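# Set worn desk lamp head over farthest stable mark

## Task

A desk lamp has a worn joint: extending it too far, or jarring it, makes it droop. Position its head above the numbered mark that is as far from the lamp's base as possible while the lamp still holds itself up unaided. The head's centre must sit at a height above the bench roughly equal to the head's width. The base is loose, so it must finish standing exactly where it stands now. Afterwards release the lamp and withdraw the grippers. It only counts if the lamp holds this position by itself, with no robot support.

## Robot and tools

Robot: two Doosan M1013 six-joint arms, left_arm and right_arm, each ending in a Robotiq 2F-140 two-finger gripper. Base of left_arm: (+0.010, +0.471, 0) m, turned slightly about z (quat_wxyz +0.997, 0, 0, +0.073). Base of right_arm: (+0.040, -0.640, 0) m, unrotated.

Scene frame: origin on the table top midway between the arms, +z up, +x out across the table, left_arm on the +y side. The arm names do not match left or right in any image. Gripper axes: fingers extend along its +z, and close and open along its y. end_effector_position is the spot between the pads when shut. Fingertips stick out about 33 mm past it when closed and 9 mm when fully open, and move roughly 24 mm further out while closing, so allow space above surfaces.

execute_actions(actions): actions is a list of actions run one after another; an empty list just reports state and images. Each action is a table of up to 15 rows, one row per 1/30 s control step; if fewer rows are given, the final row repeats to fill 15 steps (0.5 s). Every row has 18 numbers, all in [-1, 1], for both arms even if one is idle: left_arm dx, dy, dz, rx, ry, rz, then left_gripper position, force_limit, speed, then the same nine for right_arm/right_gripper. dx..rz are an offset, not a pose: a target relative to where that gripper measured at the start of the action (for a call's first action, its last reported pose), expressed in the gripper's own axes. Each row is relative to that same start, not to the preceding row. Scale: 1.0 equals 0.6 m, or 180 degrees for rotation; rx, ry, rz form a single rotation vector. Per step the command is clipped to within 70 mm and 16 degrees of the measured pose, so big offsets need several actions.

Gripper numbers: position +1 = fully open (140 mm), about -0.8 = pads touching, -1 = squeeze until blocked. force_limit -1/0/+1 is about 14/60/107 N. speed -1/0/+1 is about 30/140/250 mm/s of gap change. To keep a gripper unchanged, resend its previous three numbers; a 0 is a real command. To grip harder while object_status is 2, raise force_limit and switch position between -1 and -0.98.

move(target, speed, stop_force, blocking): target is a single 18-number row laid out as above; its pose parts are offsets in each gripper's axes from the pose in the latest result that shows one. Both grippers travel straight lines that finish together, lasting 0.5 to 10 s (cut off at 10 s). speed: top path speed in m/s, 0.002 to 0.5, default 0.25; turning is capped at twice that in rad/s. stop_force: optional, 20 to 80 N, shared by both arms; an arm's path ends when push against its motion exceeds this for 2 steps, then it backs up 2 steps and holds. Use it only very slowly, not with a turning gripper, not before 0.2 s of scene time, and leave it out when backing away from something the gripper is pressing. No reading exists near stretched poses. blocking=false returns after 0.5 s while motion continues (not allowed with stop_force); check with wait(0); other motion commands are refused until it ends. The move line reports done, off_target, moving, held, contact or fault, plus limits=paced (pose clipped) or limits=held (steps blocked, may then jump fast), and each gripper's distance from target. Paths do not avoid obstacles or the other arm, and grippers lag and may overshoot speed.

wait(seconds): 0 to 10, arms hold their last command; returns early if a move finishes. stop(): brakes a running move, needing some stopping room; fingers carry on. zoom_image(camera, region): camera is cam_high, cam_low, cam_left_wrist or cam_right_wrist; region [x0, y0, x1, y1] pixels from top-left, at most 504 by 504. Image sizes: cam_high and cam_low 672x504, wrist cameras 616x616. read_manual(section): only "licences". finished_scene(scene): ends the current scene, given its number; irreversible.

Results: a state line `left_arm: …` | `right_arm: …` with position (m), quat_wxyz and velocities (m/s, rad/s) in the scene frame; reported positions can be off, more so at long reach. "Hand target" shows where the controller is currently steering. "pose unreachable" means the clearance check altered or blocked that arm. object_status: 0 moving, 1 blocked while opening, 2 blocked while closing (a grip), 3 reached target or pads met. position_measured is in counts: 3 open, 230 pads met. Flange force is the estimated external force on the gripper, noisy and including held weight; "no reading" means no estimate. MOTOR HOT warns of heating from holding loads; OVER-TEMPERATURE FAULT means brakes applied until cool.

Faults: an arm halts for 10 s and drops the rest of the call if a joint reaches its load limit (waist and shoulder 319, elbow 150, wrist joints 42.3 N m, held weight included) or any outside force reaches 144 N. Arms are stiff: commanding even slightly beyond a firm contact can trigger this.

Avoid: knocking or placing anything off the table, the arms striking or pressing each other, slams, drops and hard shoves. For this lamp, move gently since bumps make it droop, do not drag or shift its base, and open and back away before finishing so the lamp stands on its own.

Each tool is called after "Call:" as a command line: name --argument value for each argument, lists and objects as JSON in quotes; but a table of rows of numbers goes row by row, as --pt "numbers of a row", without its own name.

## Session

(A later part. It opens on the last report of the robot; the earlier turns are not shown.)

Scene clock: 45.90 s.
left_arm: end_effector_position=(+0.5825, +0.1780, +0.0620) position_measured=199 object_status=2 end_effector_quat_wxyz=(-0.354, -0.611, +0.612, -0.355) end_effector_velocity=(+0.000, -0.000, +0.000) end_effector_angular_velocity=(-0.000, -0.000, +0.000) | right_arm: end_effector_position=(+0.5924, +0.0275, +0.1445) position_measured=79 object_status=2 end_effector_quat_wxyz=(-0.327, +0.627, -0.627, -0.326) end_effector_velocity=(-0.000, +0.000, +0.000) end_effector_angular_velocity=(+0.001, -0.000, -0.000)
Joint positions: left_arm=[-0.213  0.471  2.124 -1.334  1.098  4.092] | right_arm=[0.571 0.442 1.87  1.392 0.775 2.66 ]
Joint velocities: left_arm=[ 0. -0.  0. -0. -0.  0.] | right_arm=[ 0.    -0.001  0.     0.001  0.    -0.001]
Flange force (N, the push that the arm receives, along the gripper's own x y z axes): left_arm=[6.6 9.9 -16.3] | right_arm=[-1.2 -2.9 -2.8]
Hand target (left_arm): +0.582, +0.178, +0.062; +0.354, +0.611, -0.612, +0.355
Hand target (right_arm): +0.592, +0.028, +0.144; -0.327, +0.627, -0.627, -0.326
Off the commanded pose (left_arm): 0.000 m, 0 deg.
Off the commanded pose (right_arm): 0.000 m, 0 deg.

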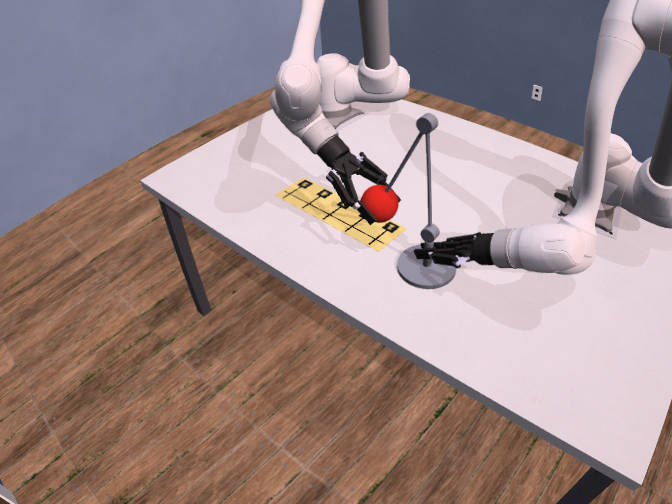

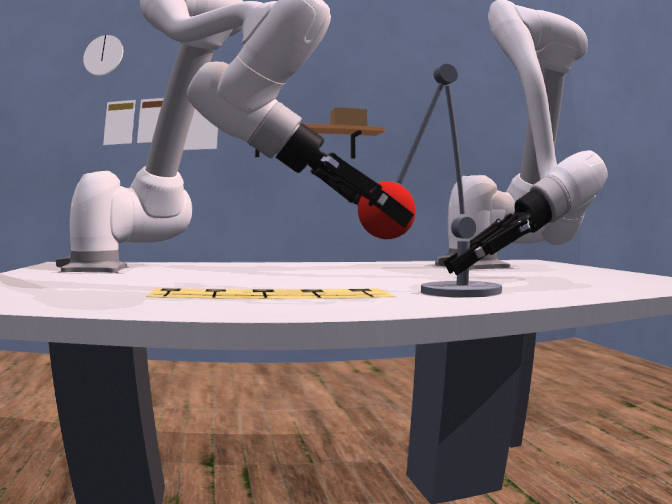

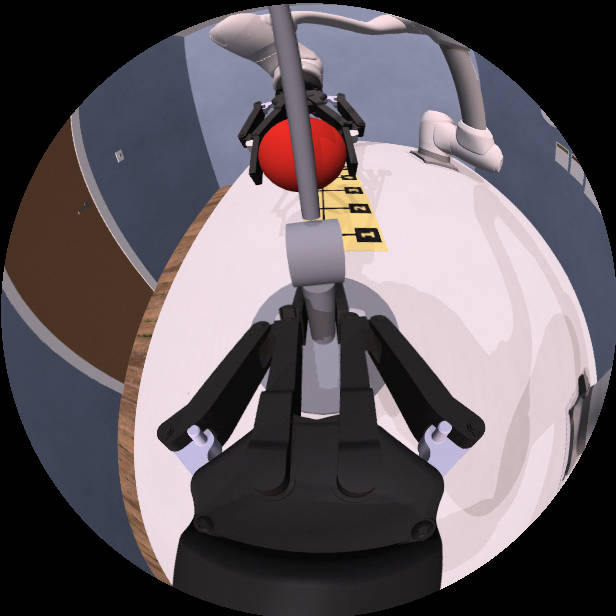

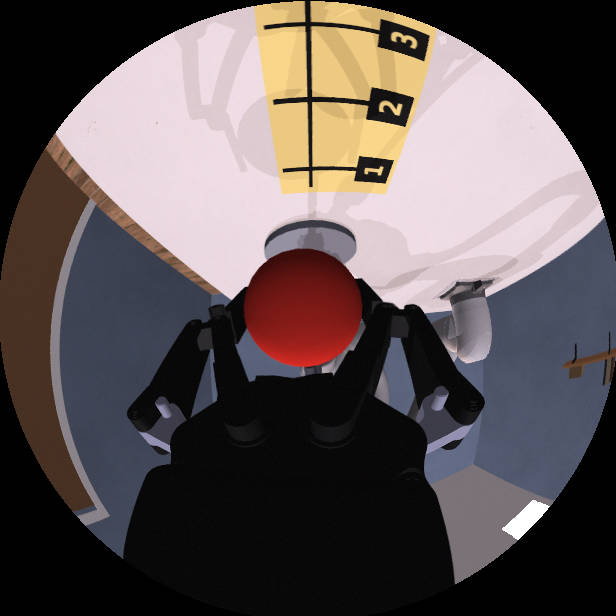

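Call:
move --target '[0, 0, 0, 0, 0, 0, -1, 0.4, -0.6, 0.1358, 0, -0.1215, 0, 0.0156, 0, -1, -0.3, -1]' --speed 0.08

Scene clock: 52.67 s.
left_arm: end_effector_position=(+0.5825, +0.1780, +0.0620) position_measured=199 object_status=2 end_effector_quat_wxyz=(-0.354, -0.611, +0.612, -0.355) end_effector_velocity=(-0.001, -0.001, -0.000) end_effector_angular_velocity=(-0.000, +0.001, -0.002) | right_arm: end_effector_position=(+0.5922, -0.0789, +0.1196) position_measured=79 object_status=2 end_effector_quat_wxyz=(-0.311, +0.635, -0.635, -0.310) end_effector_velocity=(-0.001, -0.001, -0.002) end_effector_angular_velocity=(-0.002, +0.001, +0.002)
Joint positions: left_arm=[-0.213  0.471  2.124 -1.334  1.098  4.092] | right_arm=[0.441 0.393 1.979 1.318 0.829 2.592]
Joint velocities: left_arm=[-0.002  0.     0.001  0.     0.    -0.   ] | right_arm=[-0.     0.001  0.001 -0.002 -0.    -0.   ]
Flange force (N, the push that the arm receives, along the gripper's own x y z axes): left_arm=[15.1 30.4 -7.4] | right_arm=[-8.9 -30.5 4.2]
Hand target (left_arm): +0.582, +0.178, +0.062; +0.354, +0.611, -0.612, +0.355
Hand target (right_arm): +0.592, -0.079, +0.120; -0.311, +0.635, -0.635, -0.310
Off the commanded pose (left_arm): 0.000 m, 0 deg.
Off the commanded pose (right_arm): 0.000 m, 0 deg.
move: done

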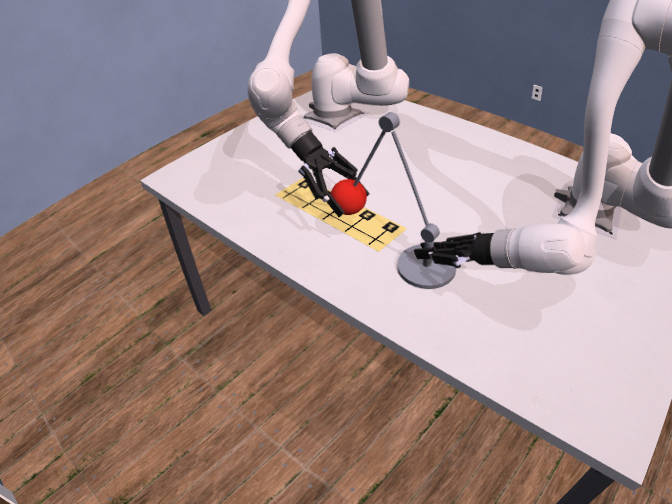

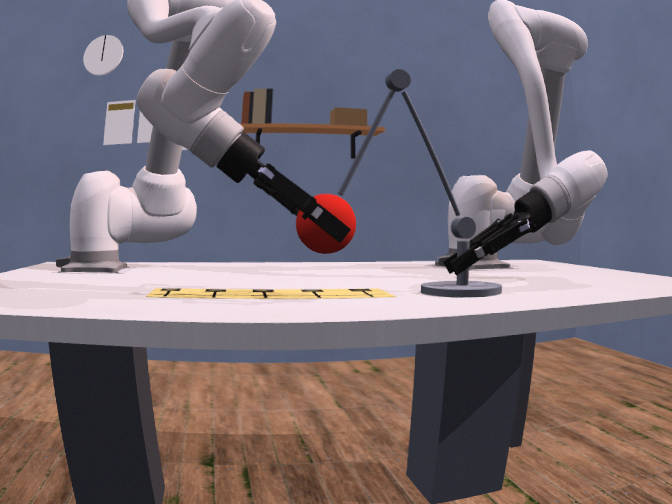

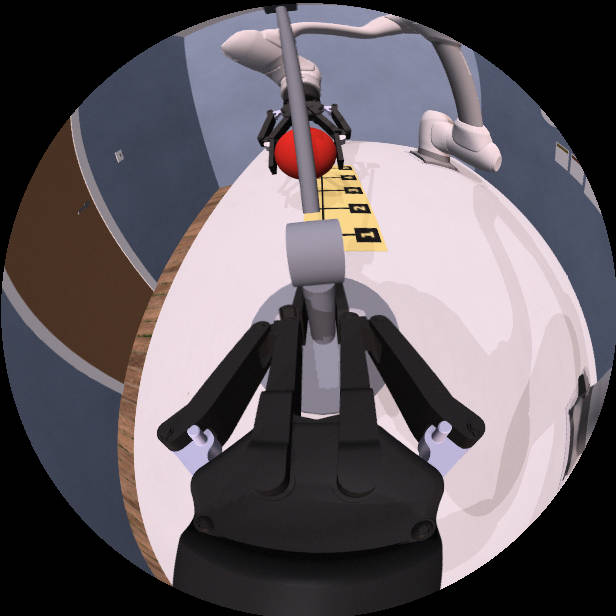

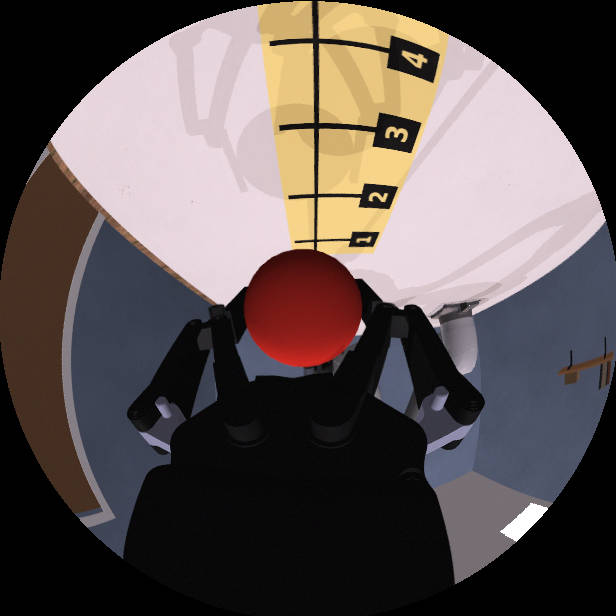

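Call:
zoom_image --camera "cam_left_wrist" --region '[230, 0, 410, 300]'

Call:
zoom_image --camera "cam_high" --region '[265, 100, 475, 300]'

Call:
zoom_image --camera "cam_low" --region '[140, 60, 520, 310]'

Region (230, 0, 410, 300) of cam_left_wrist's 616x616 image, scaled by 1.680, with more detail than that image has; it fills the left 302 columns of this view, and the rest is white.

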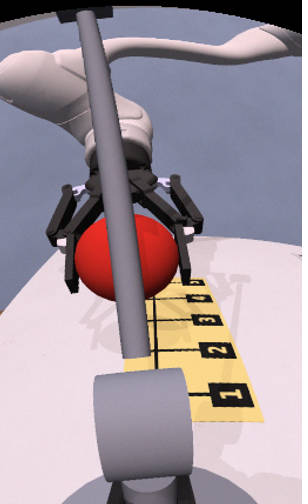

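Region (265, 100, 475, 300) of cam_high's 672x504 image, scaled by 2.400, with more detail than that image has; it fills the top 480 rows of this view, and the rest is white.

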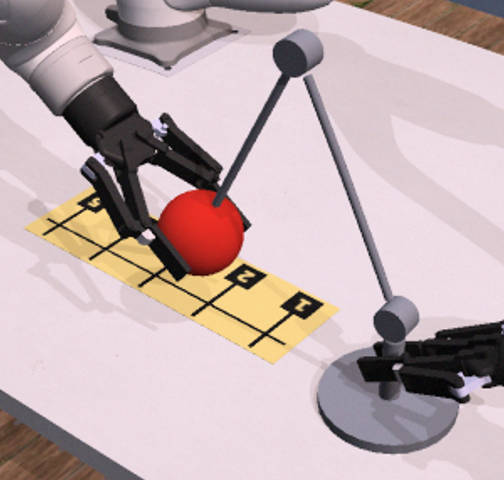

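Region (140, 60, 520, 310) of cam_low's 672x504 image, scaled by 1.326, with more detail than that image has; it fills the top 332 rows of this view, and the rest is white.

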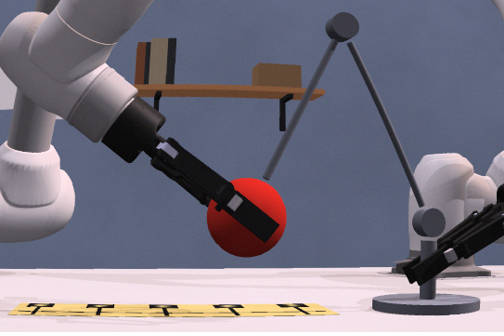

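Call:
execute_actions --actions '[[[0,0,0,0,0,0,-1,0.4,-0.6,0,0,0,0.0011,0,0.00085,-1,-0.3,-1],[0,0,0,0,0,0,-1,0.4,-0.6,0,0,0,0.0022,0,0.0017,-1,-0.3,-1],[0,0,0,0,0,0,-1,0.4,-0.6,0,0,0,0.0033,0,0.00255,-1,-0.3,-1],[0,0,0,0,0,0,-1,0.4,-0.6,0,0,0,0.0044,0,0.0034,-1,-0.3,-1],[0,0,0,0,0,0,-1,0.4,-0.6,0,0,0,0.0055,0,0.00425,-1,-0.3,-1]],[[0,0,0,0,0,0,-1,0.4,-0.6,0,0,0,0.0011,0,0.00085,-1,-0.3,-1],[0,0,0,0,0,0,-1,0.4,-0.6,0,0,0,0.0022,0,0.0017,-1,-0.3,-1],[0,0,0,0,0,0,-1,0.4,-0.6,0,0,0,0.0033,0,0.00255,-1,-0.3,-1],[0,0,0,0,0,0,-1,0.4,-0.6,0,0,0,0.0044,0,0.0034,-1,-0.3,-1],[0,0,0,0,0,0,-1,0.4,-0.6,0,0,0,0.0055,0,0.00425,-1,-0.3,-1]]]'

Scene clock: 59.23 s.
left_arm: end_effector_position=(+0.5826, +0.1780, +0.0621) position_measured=199 object_status=2 end_effector_quat_wxyz=(-0.354, -0.612, +0.612, -0.355) end_effector_velocity=(-0.000, +0.000, +0.000) end_effector_angular_velocity=(+0.000, +0.000, +0.000) | right_arm: end_effector_position=(+0.5921, -0.0788, +0.1195) position_measured=79 object_status=2 end_effector_quat_wxyz=(-0.318, +0.621, -0.649, -0.303) end_effector_velocity=(+0.000, +0.000, +0.000) end_effector_angular_velocity=(+0.001, +0.001, -0.002)
Joint positions: left_arm=[-0.213  0.471  2.124 -1.335  1.098  4.092] | right_arm=[0.45  0.381 1.999 1.354 0.792 2.593]
Joint velocities: left_arm=[ 0.001 -0.     0.     0.001  0.    -0.001] | right_arm=[-0.    -0.001  0.     0.002 -0.     0.001]
Flange force (N, the push that the arm receives, along the gripper's own x y z axes): left_arm=[5.0 -4.4 -10.6] | right_arm=[-5.6 27.7 -8.0]
Flange force at the end of the 1st action (N, along the gripper's axes at the end of the call): left_arm=[10.8 21.9 -11.6] | right_arm=[-3.9 4.1 -9.4]
Hand target (left_arm): +0.583, +0.178, +0.062; +0.354, +0.611, -0.612, +0.355
Hand target (right_arm): +0.592, -0.079, +0.120; -0.318, +0.621, -0.649, -0.303
Off the commanded pose (left_arm): 0.000 m, 0 deg.
Off the commanded pose (right_arm): 0.000 m, 0 deg.

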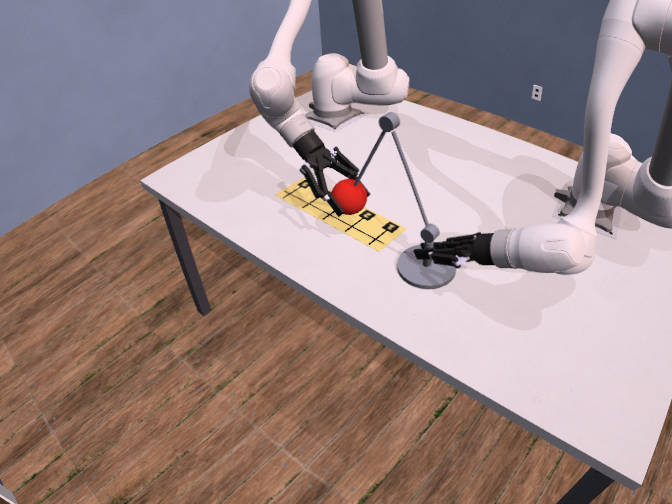

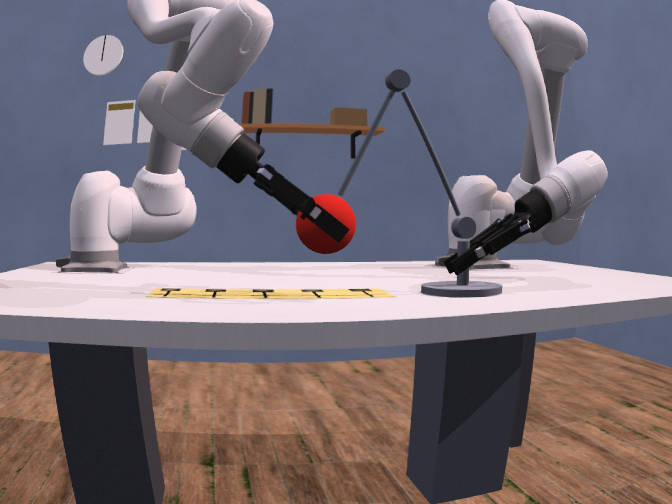

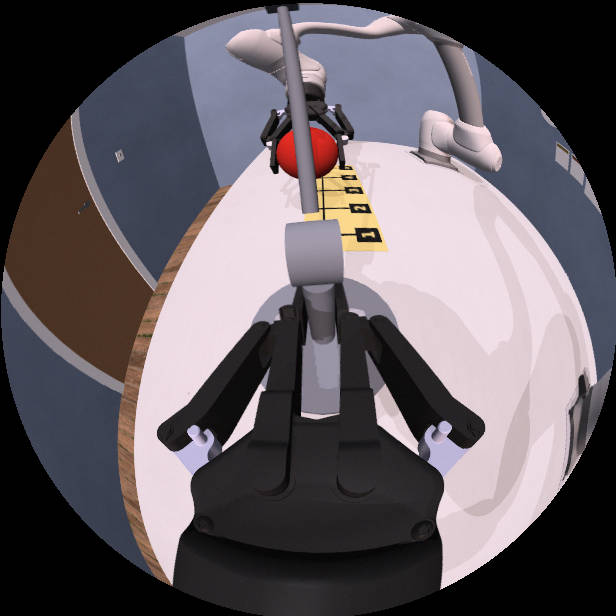

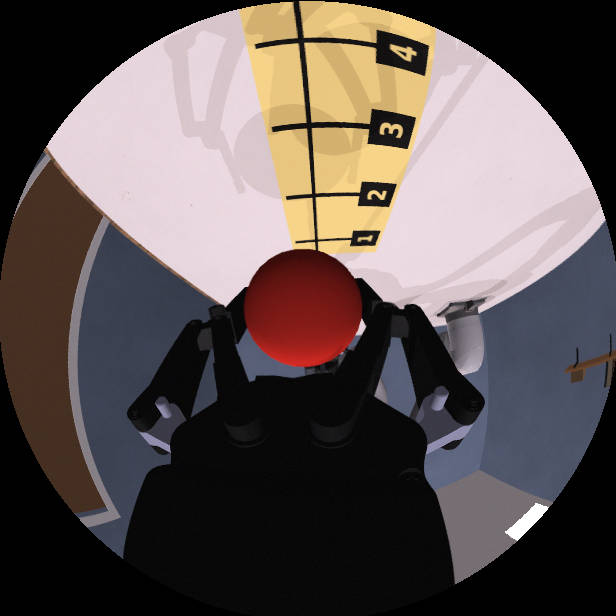

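Call:
move --target '[0, 0, 0, 0, 0, 0, -1, 0.4, -0.6, 0.1407, 0.0373, -0.1103, 0.0147, 0.04775, 0.0133, -1, -0.3, -1]' --speed 0.08

Scene clock: 63.70 s.
left_arm: end_effector_position=(+0.5826, +0.1780, +0.0621) position_measured=199 object_status=2 end_effector_quat_wxyz=(-0.354, -0.611, +0.612, -0.355) end_effector_velocity=(+0.000, -0.000, +0.000) end_effector_angular_velocity=(-0.001, -0.001, -0.002) | right_arm: end_effector_position=(+0.5651, -0.1818, +0.0934) position_measured=79 object_status=2 end_effector_quat_wxyz=(+0.276, -0.621, +0.691, +0.248) end_effector_velocity=(+0.001, +0.001, +0.001) end_effector_angular_velocity=(+0.002, -0.001, -0.001)
Joint positions: left_arm=[-0.213  0.471  2.124 -1.335  1.098  4.092] | right_arm=[0.369 0.283 2.12  1.177 0.725 2.695]
Joint velocities: left_arm=[-0.001  0.001 -0.001  0.     0.001  0.001] | right_arm=[-0.    -0.    -0.001  0.002  0.    -0.   ]
Flange force (N, the push that the arm receives, along the gripper's own x y z axes): left_arm=[12.1 8.6 4.2] | right_arm=[-10.2 -1.7 2.6]
Hand target (left_arm): +0.583, +0.178, +0.062; +0.354, +0.612, -0.612, +0.355
Hand target (right_arm): +0.565, -0.182, +0.093; +0.276, -0.621, +0.691, +0.248
Off the commanded pose (left_arm): 0.000 m, 0 deg.
Off the commanded pose (right_arm): 0.000 m, 0 deg.
move: done

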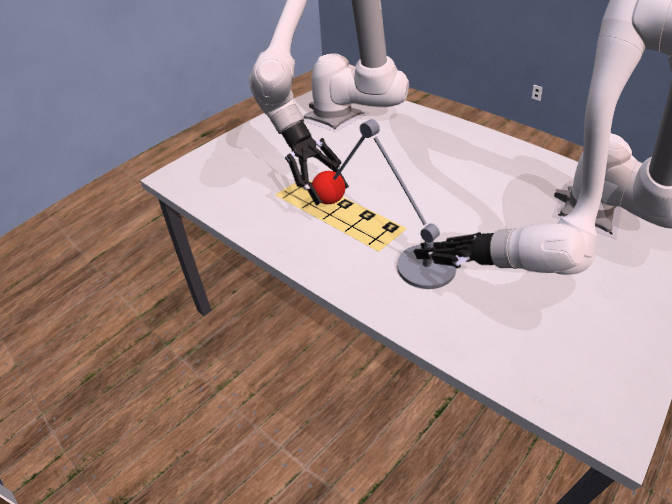

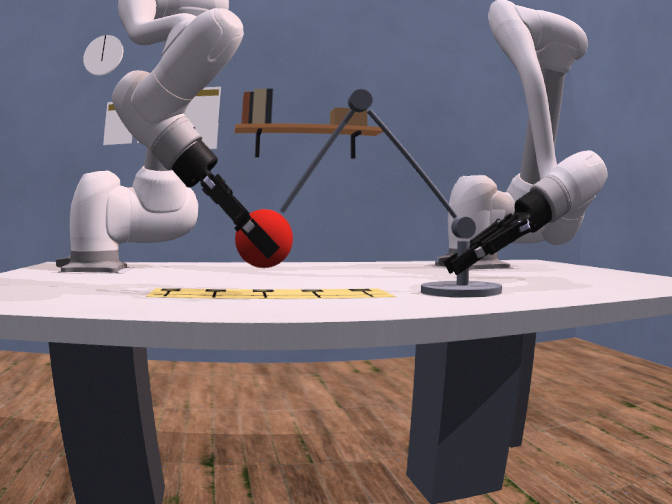

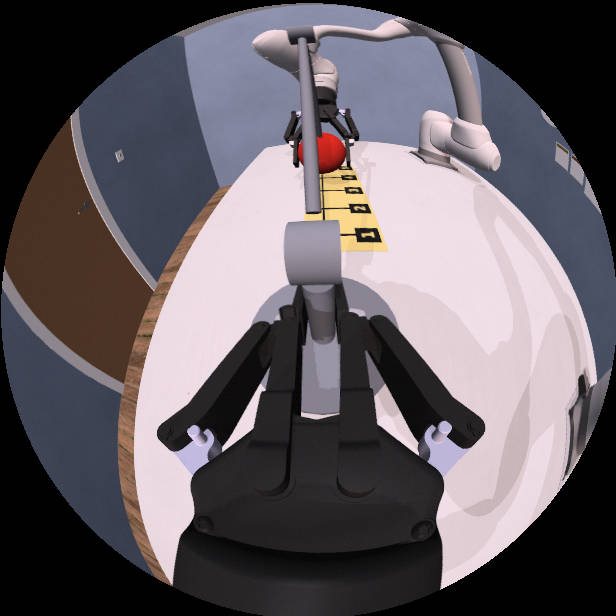

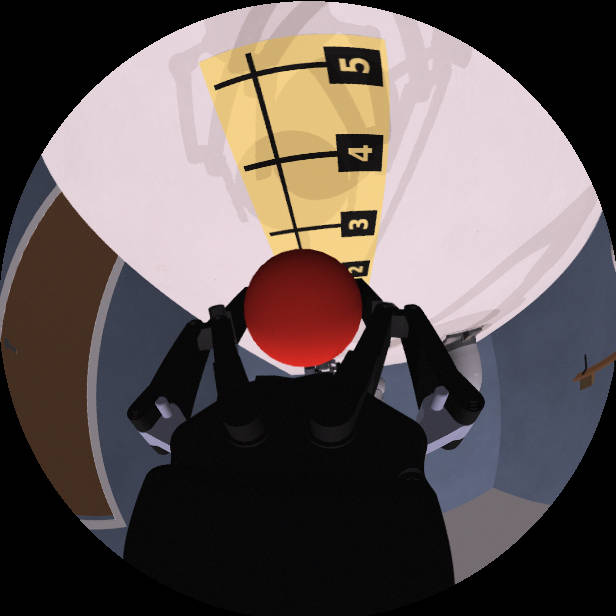

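Call:
zoom_image --camera "cam_left_wrist" --region '[250, 10, 400, 300]'

Call:
zoom_image --camera "cam_low" --region '[140, 160, 400, 310]'

Call:
zoom_image --camera "cam_high" --region '[265, 110, 465, 300]'

Region (250, 10, 400, 300) of cam_left_wrist's 616x616 image, scaled by 1.738, with more detail than that image has; it fills the left 261 columns of this view, and the rest is white.

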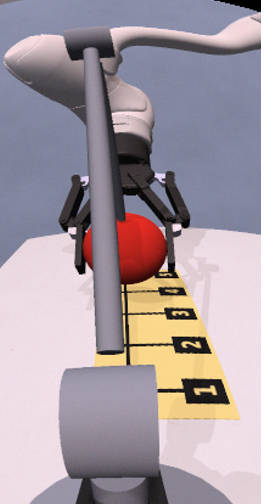

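Region (140, 160, 400, 310) of cam_low's 672x504 image, scaled by 1.938, with more detail than that image has; it fills the top 291 rows of this view, and the rest is white.

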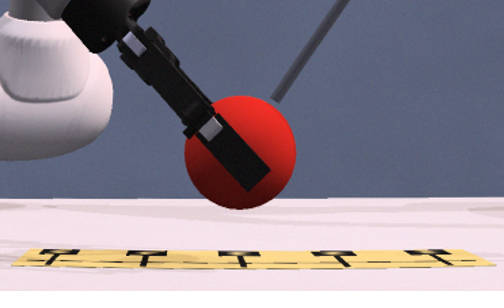

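Region (265, 110, 465, 300) of cam_high's 672x504 image, scaled by 2.520, with more detail than that image has; it fills the top 479 rows of this view, and the rest is white.

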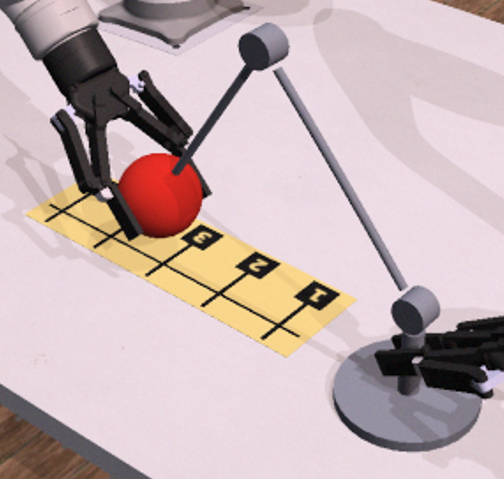

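Call:
execute_actions --actions '[[[0,0,0,0,0,0,-1,0.4,-0.6,0,0,0,0,0,0,0.55,-0.3,-1]],[[0,0,0,0,0,0,-1,0.4,-0.6,0,0,0,0,0,0,0.55,-0.3,-1]]]'

Scene clock: 66.43 s.
left_arm: end_effector_position=(+0.5826, +0.1781, +0.0621) position_measured=199 object_status=2 end_effector_quat_wxyz=(-0.354, -0.612, +0.612, -0.355) end_effector_velocity=(+0.000, +0.000, -0.000) end_effector_angular_velocity=(+0.001, -0.000, +0.001) | right_arm: end_effector_position=(+0.5651, -0.1818, +0.0934) position_measured=59 object_status=3 end_effector_quat_wxyz=(+0.276, -0.621, +0.691, +0.248) end_effector_velocity=(-0.000, -0.000, -0.001) end_effector_angular_velocity=(-0.001, +0.000, +0.002)
Joint positions: left_arm=[-0.213  0.471  2.124 -1.335  1.098  4.092] | right_arm=[0.369 0.283 2.12  1.176 0.725 2.695]
Joint velocities: left_arm=[ 0.001 -0.    -0.     0.    -0.001 -0.   ] | right_arm=[ 0.     0.001  0.    -0.001  0.    -0.001]
Flange force (N, the push that the arm receives, along the gripper's own x y z axes): left_arm=[12.0 11.9 -1.5] | right_arm=[-6.3 4.1 -1.6]
Flange force at the end of the 1st action (N, along the gripper's axes at the end of the call): left_arm=[10.0 10.2 -3.9] | right_arm=[-3.8 7.0 -4.3]
Hand target (left_arm): +0.583, +0.178, +0.062; +0.354, +0.612, -0.612, +0.355
Hand target (right_arm): +0.565, -0.182, +0.093; +0.276, -0.621, +0.691, +0.248
Off the commanded pose (left_arm): 0.000 m, 0 deg.
Off the commanded pose (right_arm): 0.000 m, 0 deg.

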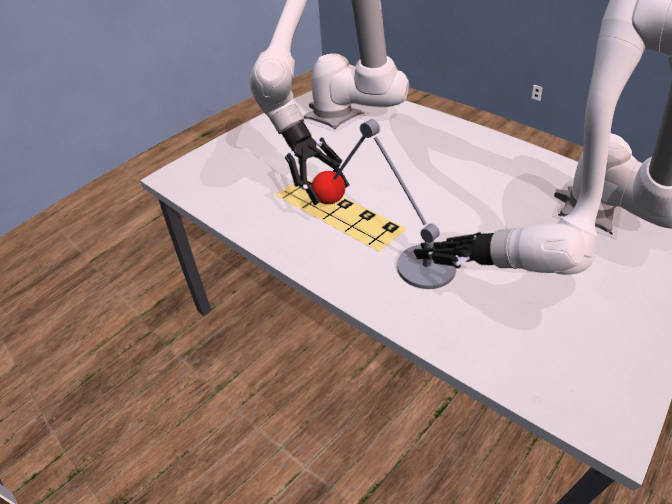

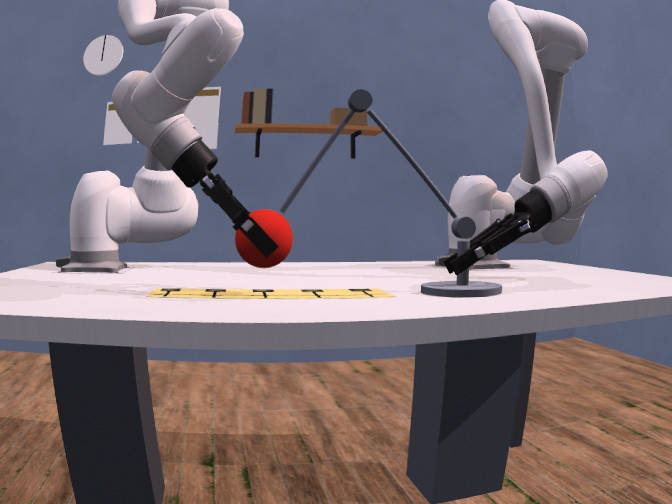

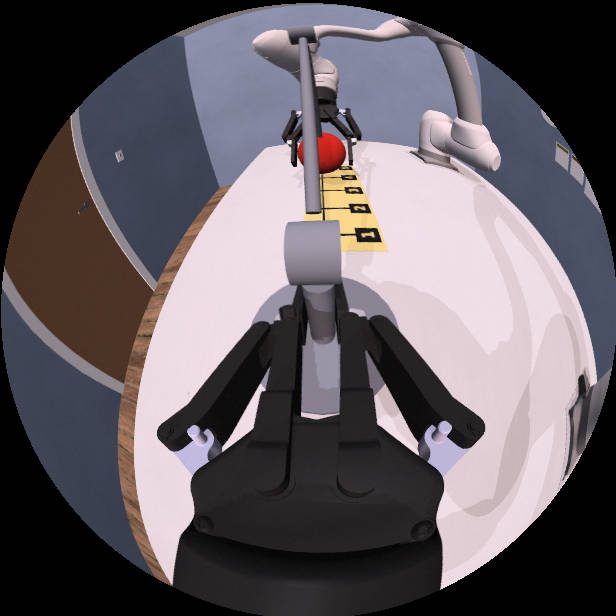

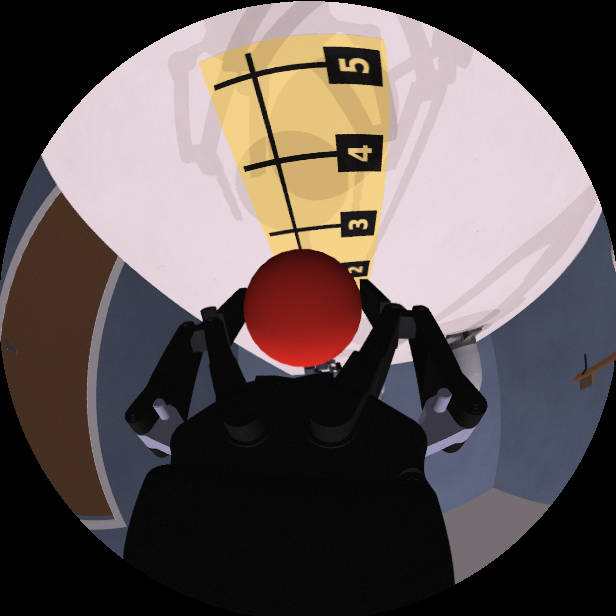

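Call:
wait --seconds 8

Call:
zoom_image --camera "cam_low" --region '[140, 160, 400, 310]'

Call:
zoom_image --camera "cam_right_wrist" --region '[190, 220, 420, 400]'

Scene clock: 74.67 s.
left_arm: end_effector_position=(+0.5826, +0.1781, +0.0621) position_measured=199 object_status=2 end_effector_quat_wxyz=(-0.354, -0.612, +0.612, -0.355) end_effector_velocity=(-0.000, -0.000, -0.000) end_effector_angular_velocity=(-0.000, +0.001, +0.000) | right_arm: end_effector_position=(+0.5651, -0.1818, +0.0934) position_measured=59 object_status=3 end_effector_quat_wxyz=(+0.276, -0.621, +0.691, +0.248) end_effector_velocity=(-0.000, -0.000, -0.000) end_effector_angular_velocity=(+0.000, +0.000, -0.000)
Joint positions: left_arm=[-0.213  0.471  2.124 -1.335  1.098  4.092] | right_arm=[0.369 0.283 2.12  1.176 0.725 2.695]
Joint velocities: left_arm=[-0.  0.  0. -0.  0. -0.] | right_arm=[-0.     0.     0.     0.001  0.    -0.   ]
Flange force (N, the push that the arm receives, along the gripper's own x y z axes): left_arm=[14.3 15.3 -1.6] | right_arm=[-2.9 3.5 -2.3]
Hand target (left_arm): +0.583, +0.178, +0.062; +0.354, +0.612, -0.612, +0.355
Hand target (right_arm): +0.565, -0.182, +0.093; +0.276, -0.621, +0.691, +0.248
Off the commanded pose (left_arm): 0.000 m, 0 deg.
Off the commanded pose (right_arm): 0.000 m, 0 deg.
wait: 8.00 s; at rest from the start

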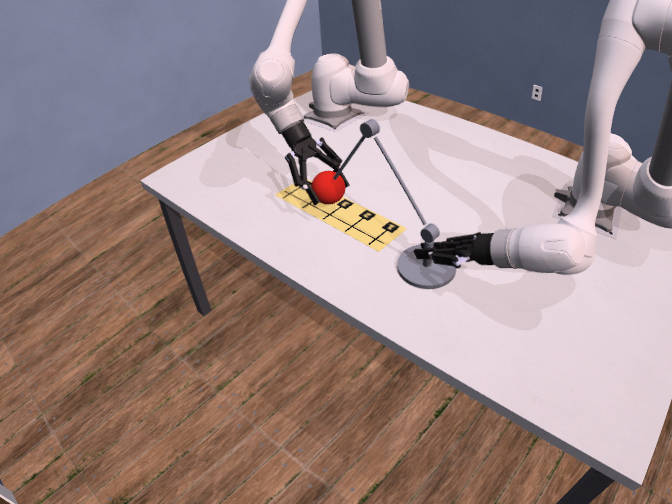

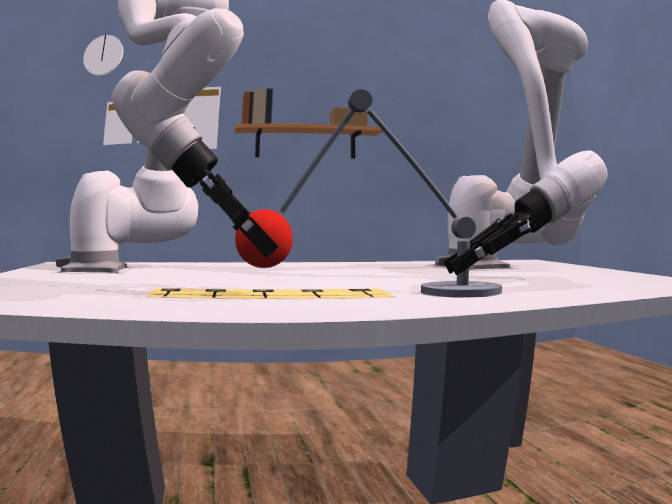

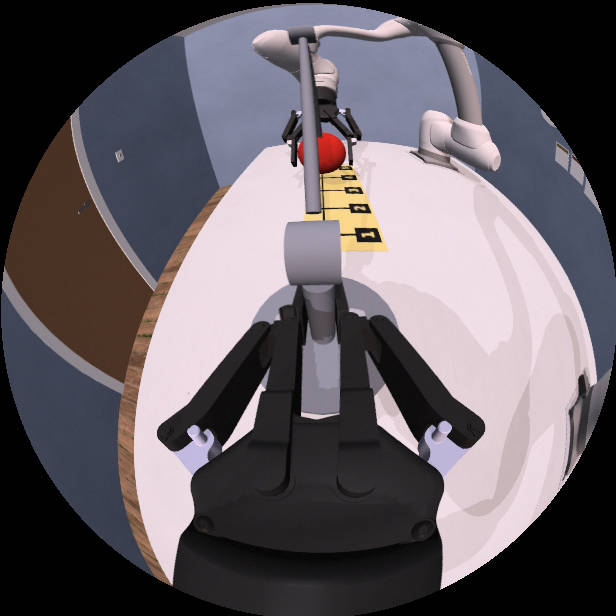

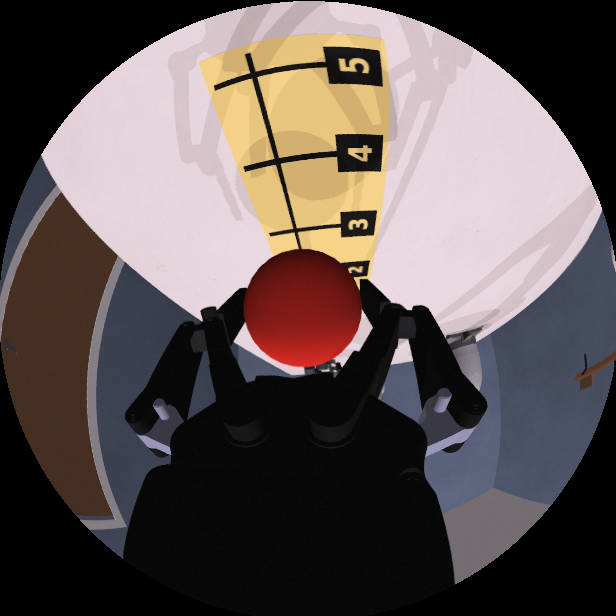

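Region (140, 160, 400, 310) of cam_low's 672x504 image, scaled by 1.938, with more detail than that image has; it fills the top 291 rows of this view, and the rest is white.

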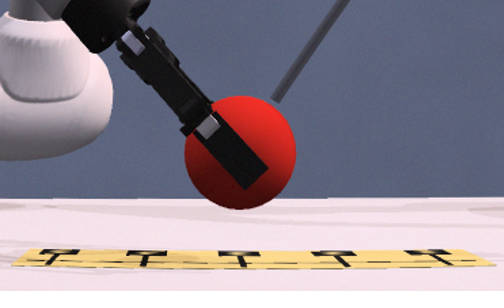

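Region (190, 220, 420, 400) of cam_right_wrist's 616x616 image, scaled by 2.191, with more detail than that image has; it fills the top 394 rows of this view, and the rest is white.

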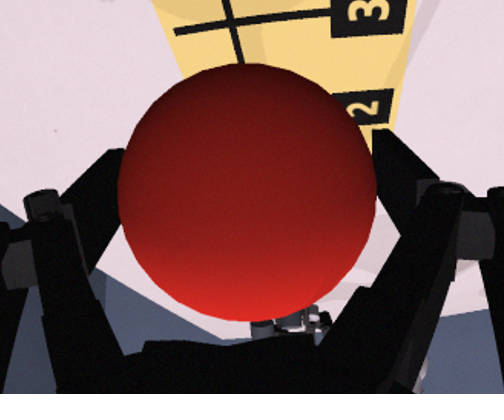

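Call:
execute_actions --actions '[]'

Scene clock: 76.30 s.
left_arm: end_effector_position=(+0.5826, +0.1781, +0.0621) position_measured=199 object_status=2 end_effector_quat_wxyz=(-0.354, -0.612, +0.612, -0.355) end_effector_velocity=(+0.000, +0.000, -0.000) end_effector_angular_velocity=(-0.000, +0.001, -0.000) | right_arm: end_effector_position=(+0.5651, -0.1818, +0.0934) position_measured=59 object_status=3 end_effector_quat_wxyz=(+0.276, -0.621, +0.691, +0.248) end_effector_velocity=(-0.000, -0.000, +0.000) end_effector_angular_velocity=(-0.001, -0.001, +0.002)
Joint positions: left_arm=[-0.213  0.471  2.124 -1.335  1.098  4.092] | right_arm=[0.369 0.283 2.12  1.176 0.725 2.695]
Joint velocities: left_arm=[ 0.     0.001 -0.     0.     0.     0.   ] | right_arm=[ 0.    -0.001  0.001 -0.001 -0.    -0.001]
Flange force (N, the push that the arm receives, along the gripper's own x y z axes): left_arm=[9.1 10.6 -3.5] | right_arm=[-6.8 5.2 -2.4]
Hand target (left_arm): +0.583, +0.178, +0.062; +0.354, +0.612, -0.612, +0.355
Hand target (right_arm): +0.565, -0.182, +0.093; +0.276, -0.621, +0.691, +0.248
Off the commanded pose (left_arm): 0.000 m, 0 deg.
Off the commanded pose (right_arm): 0.000 m, 0 deg.

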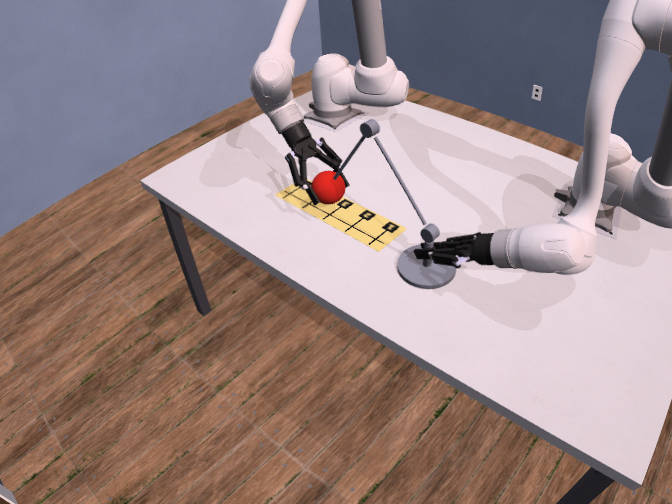

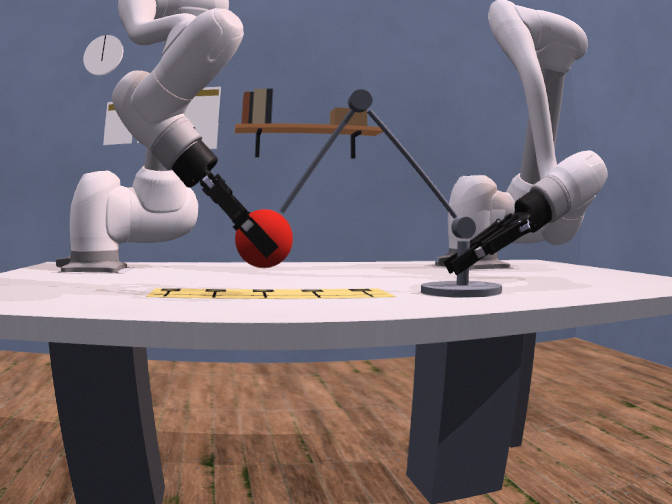

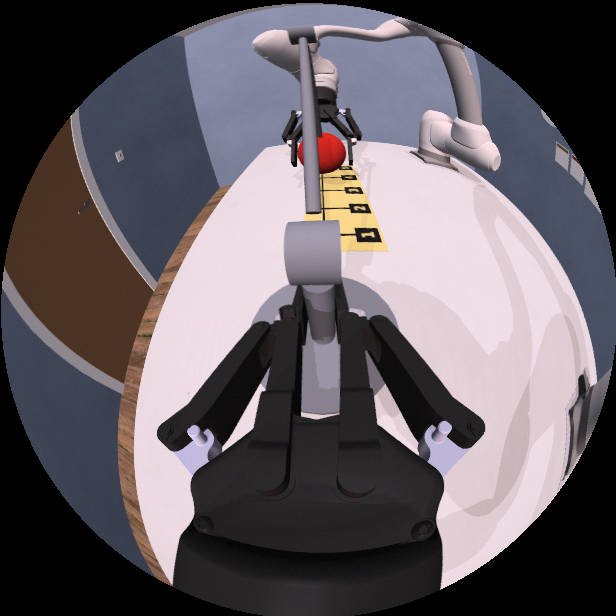

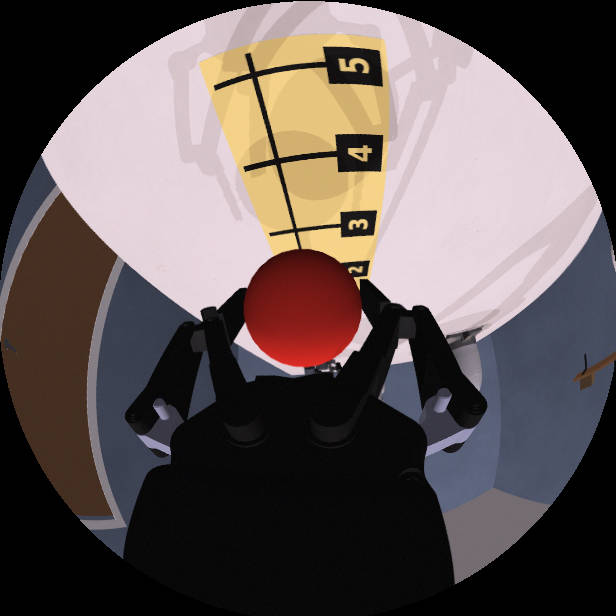

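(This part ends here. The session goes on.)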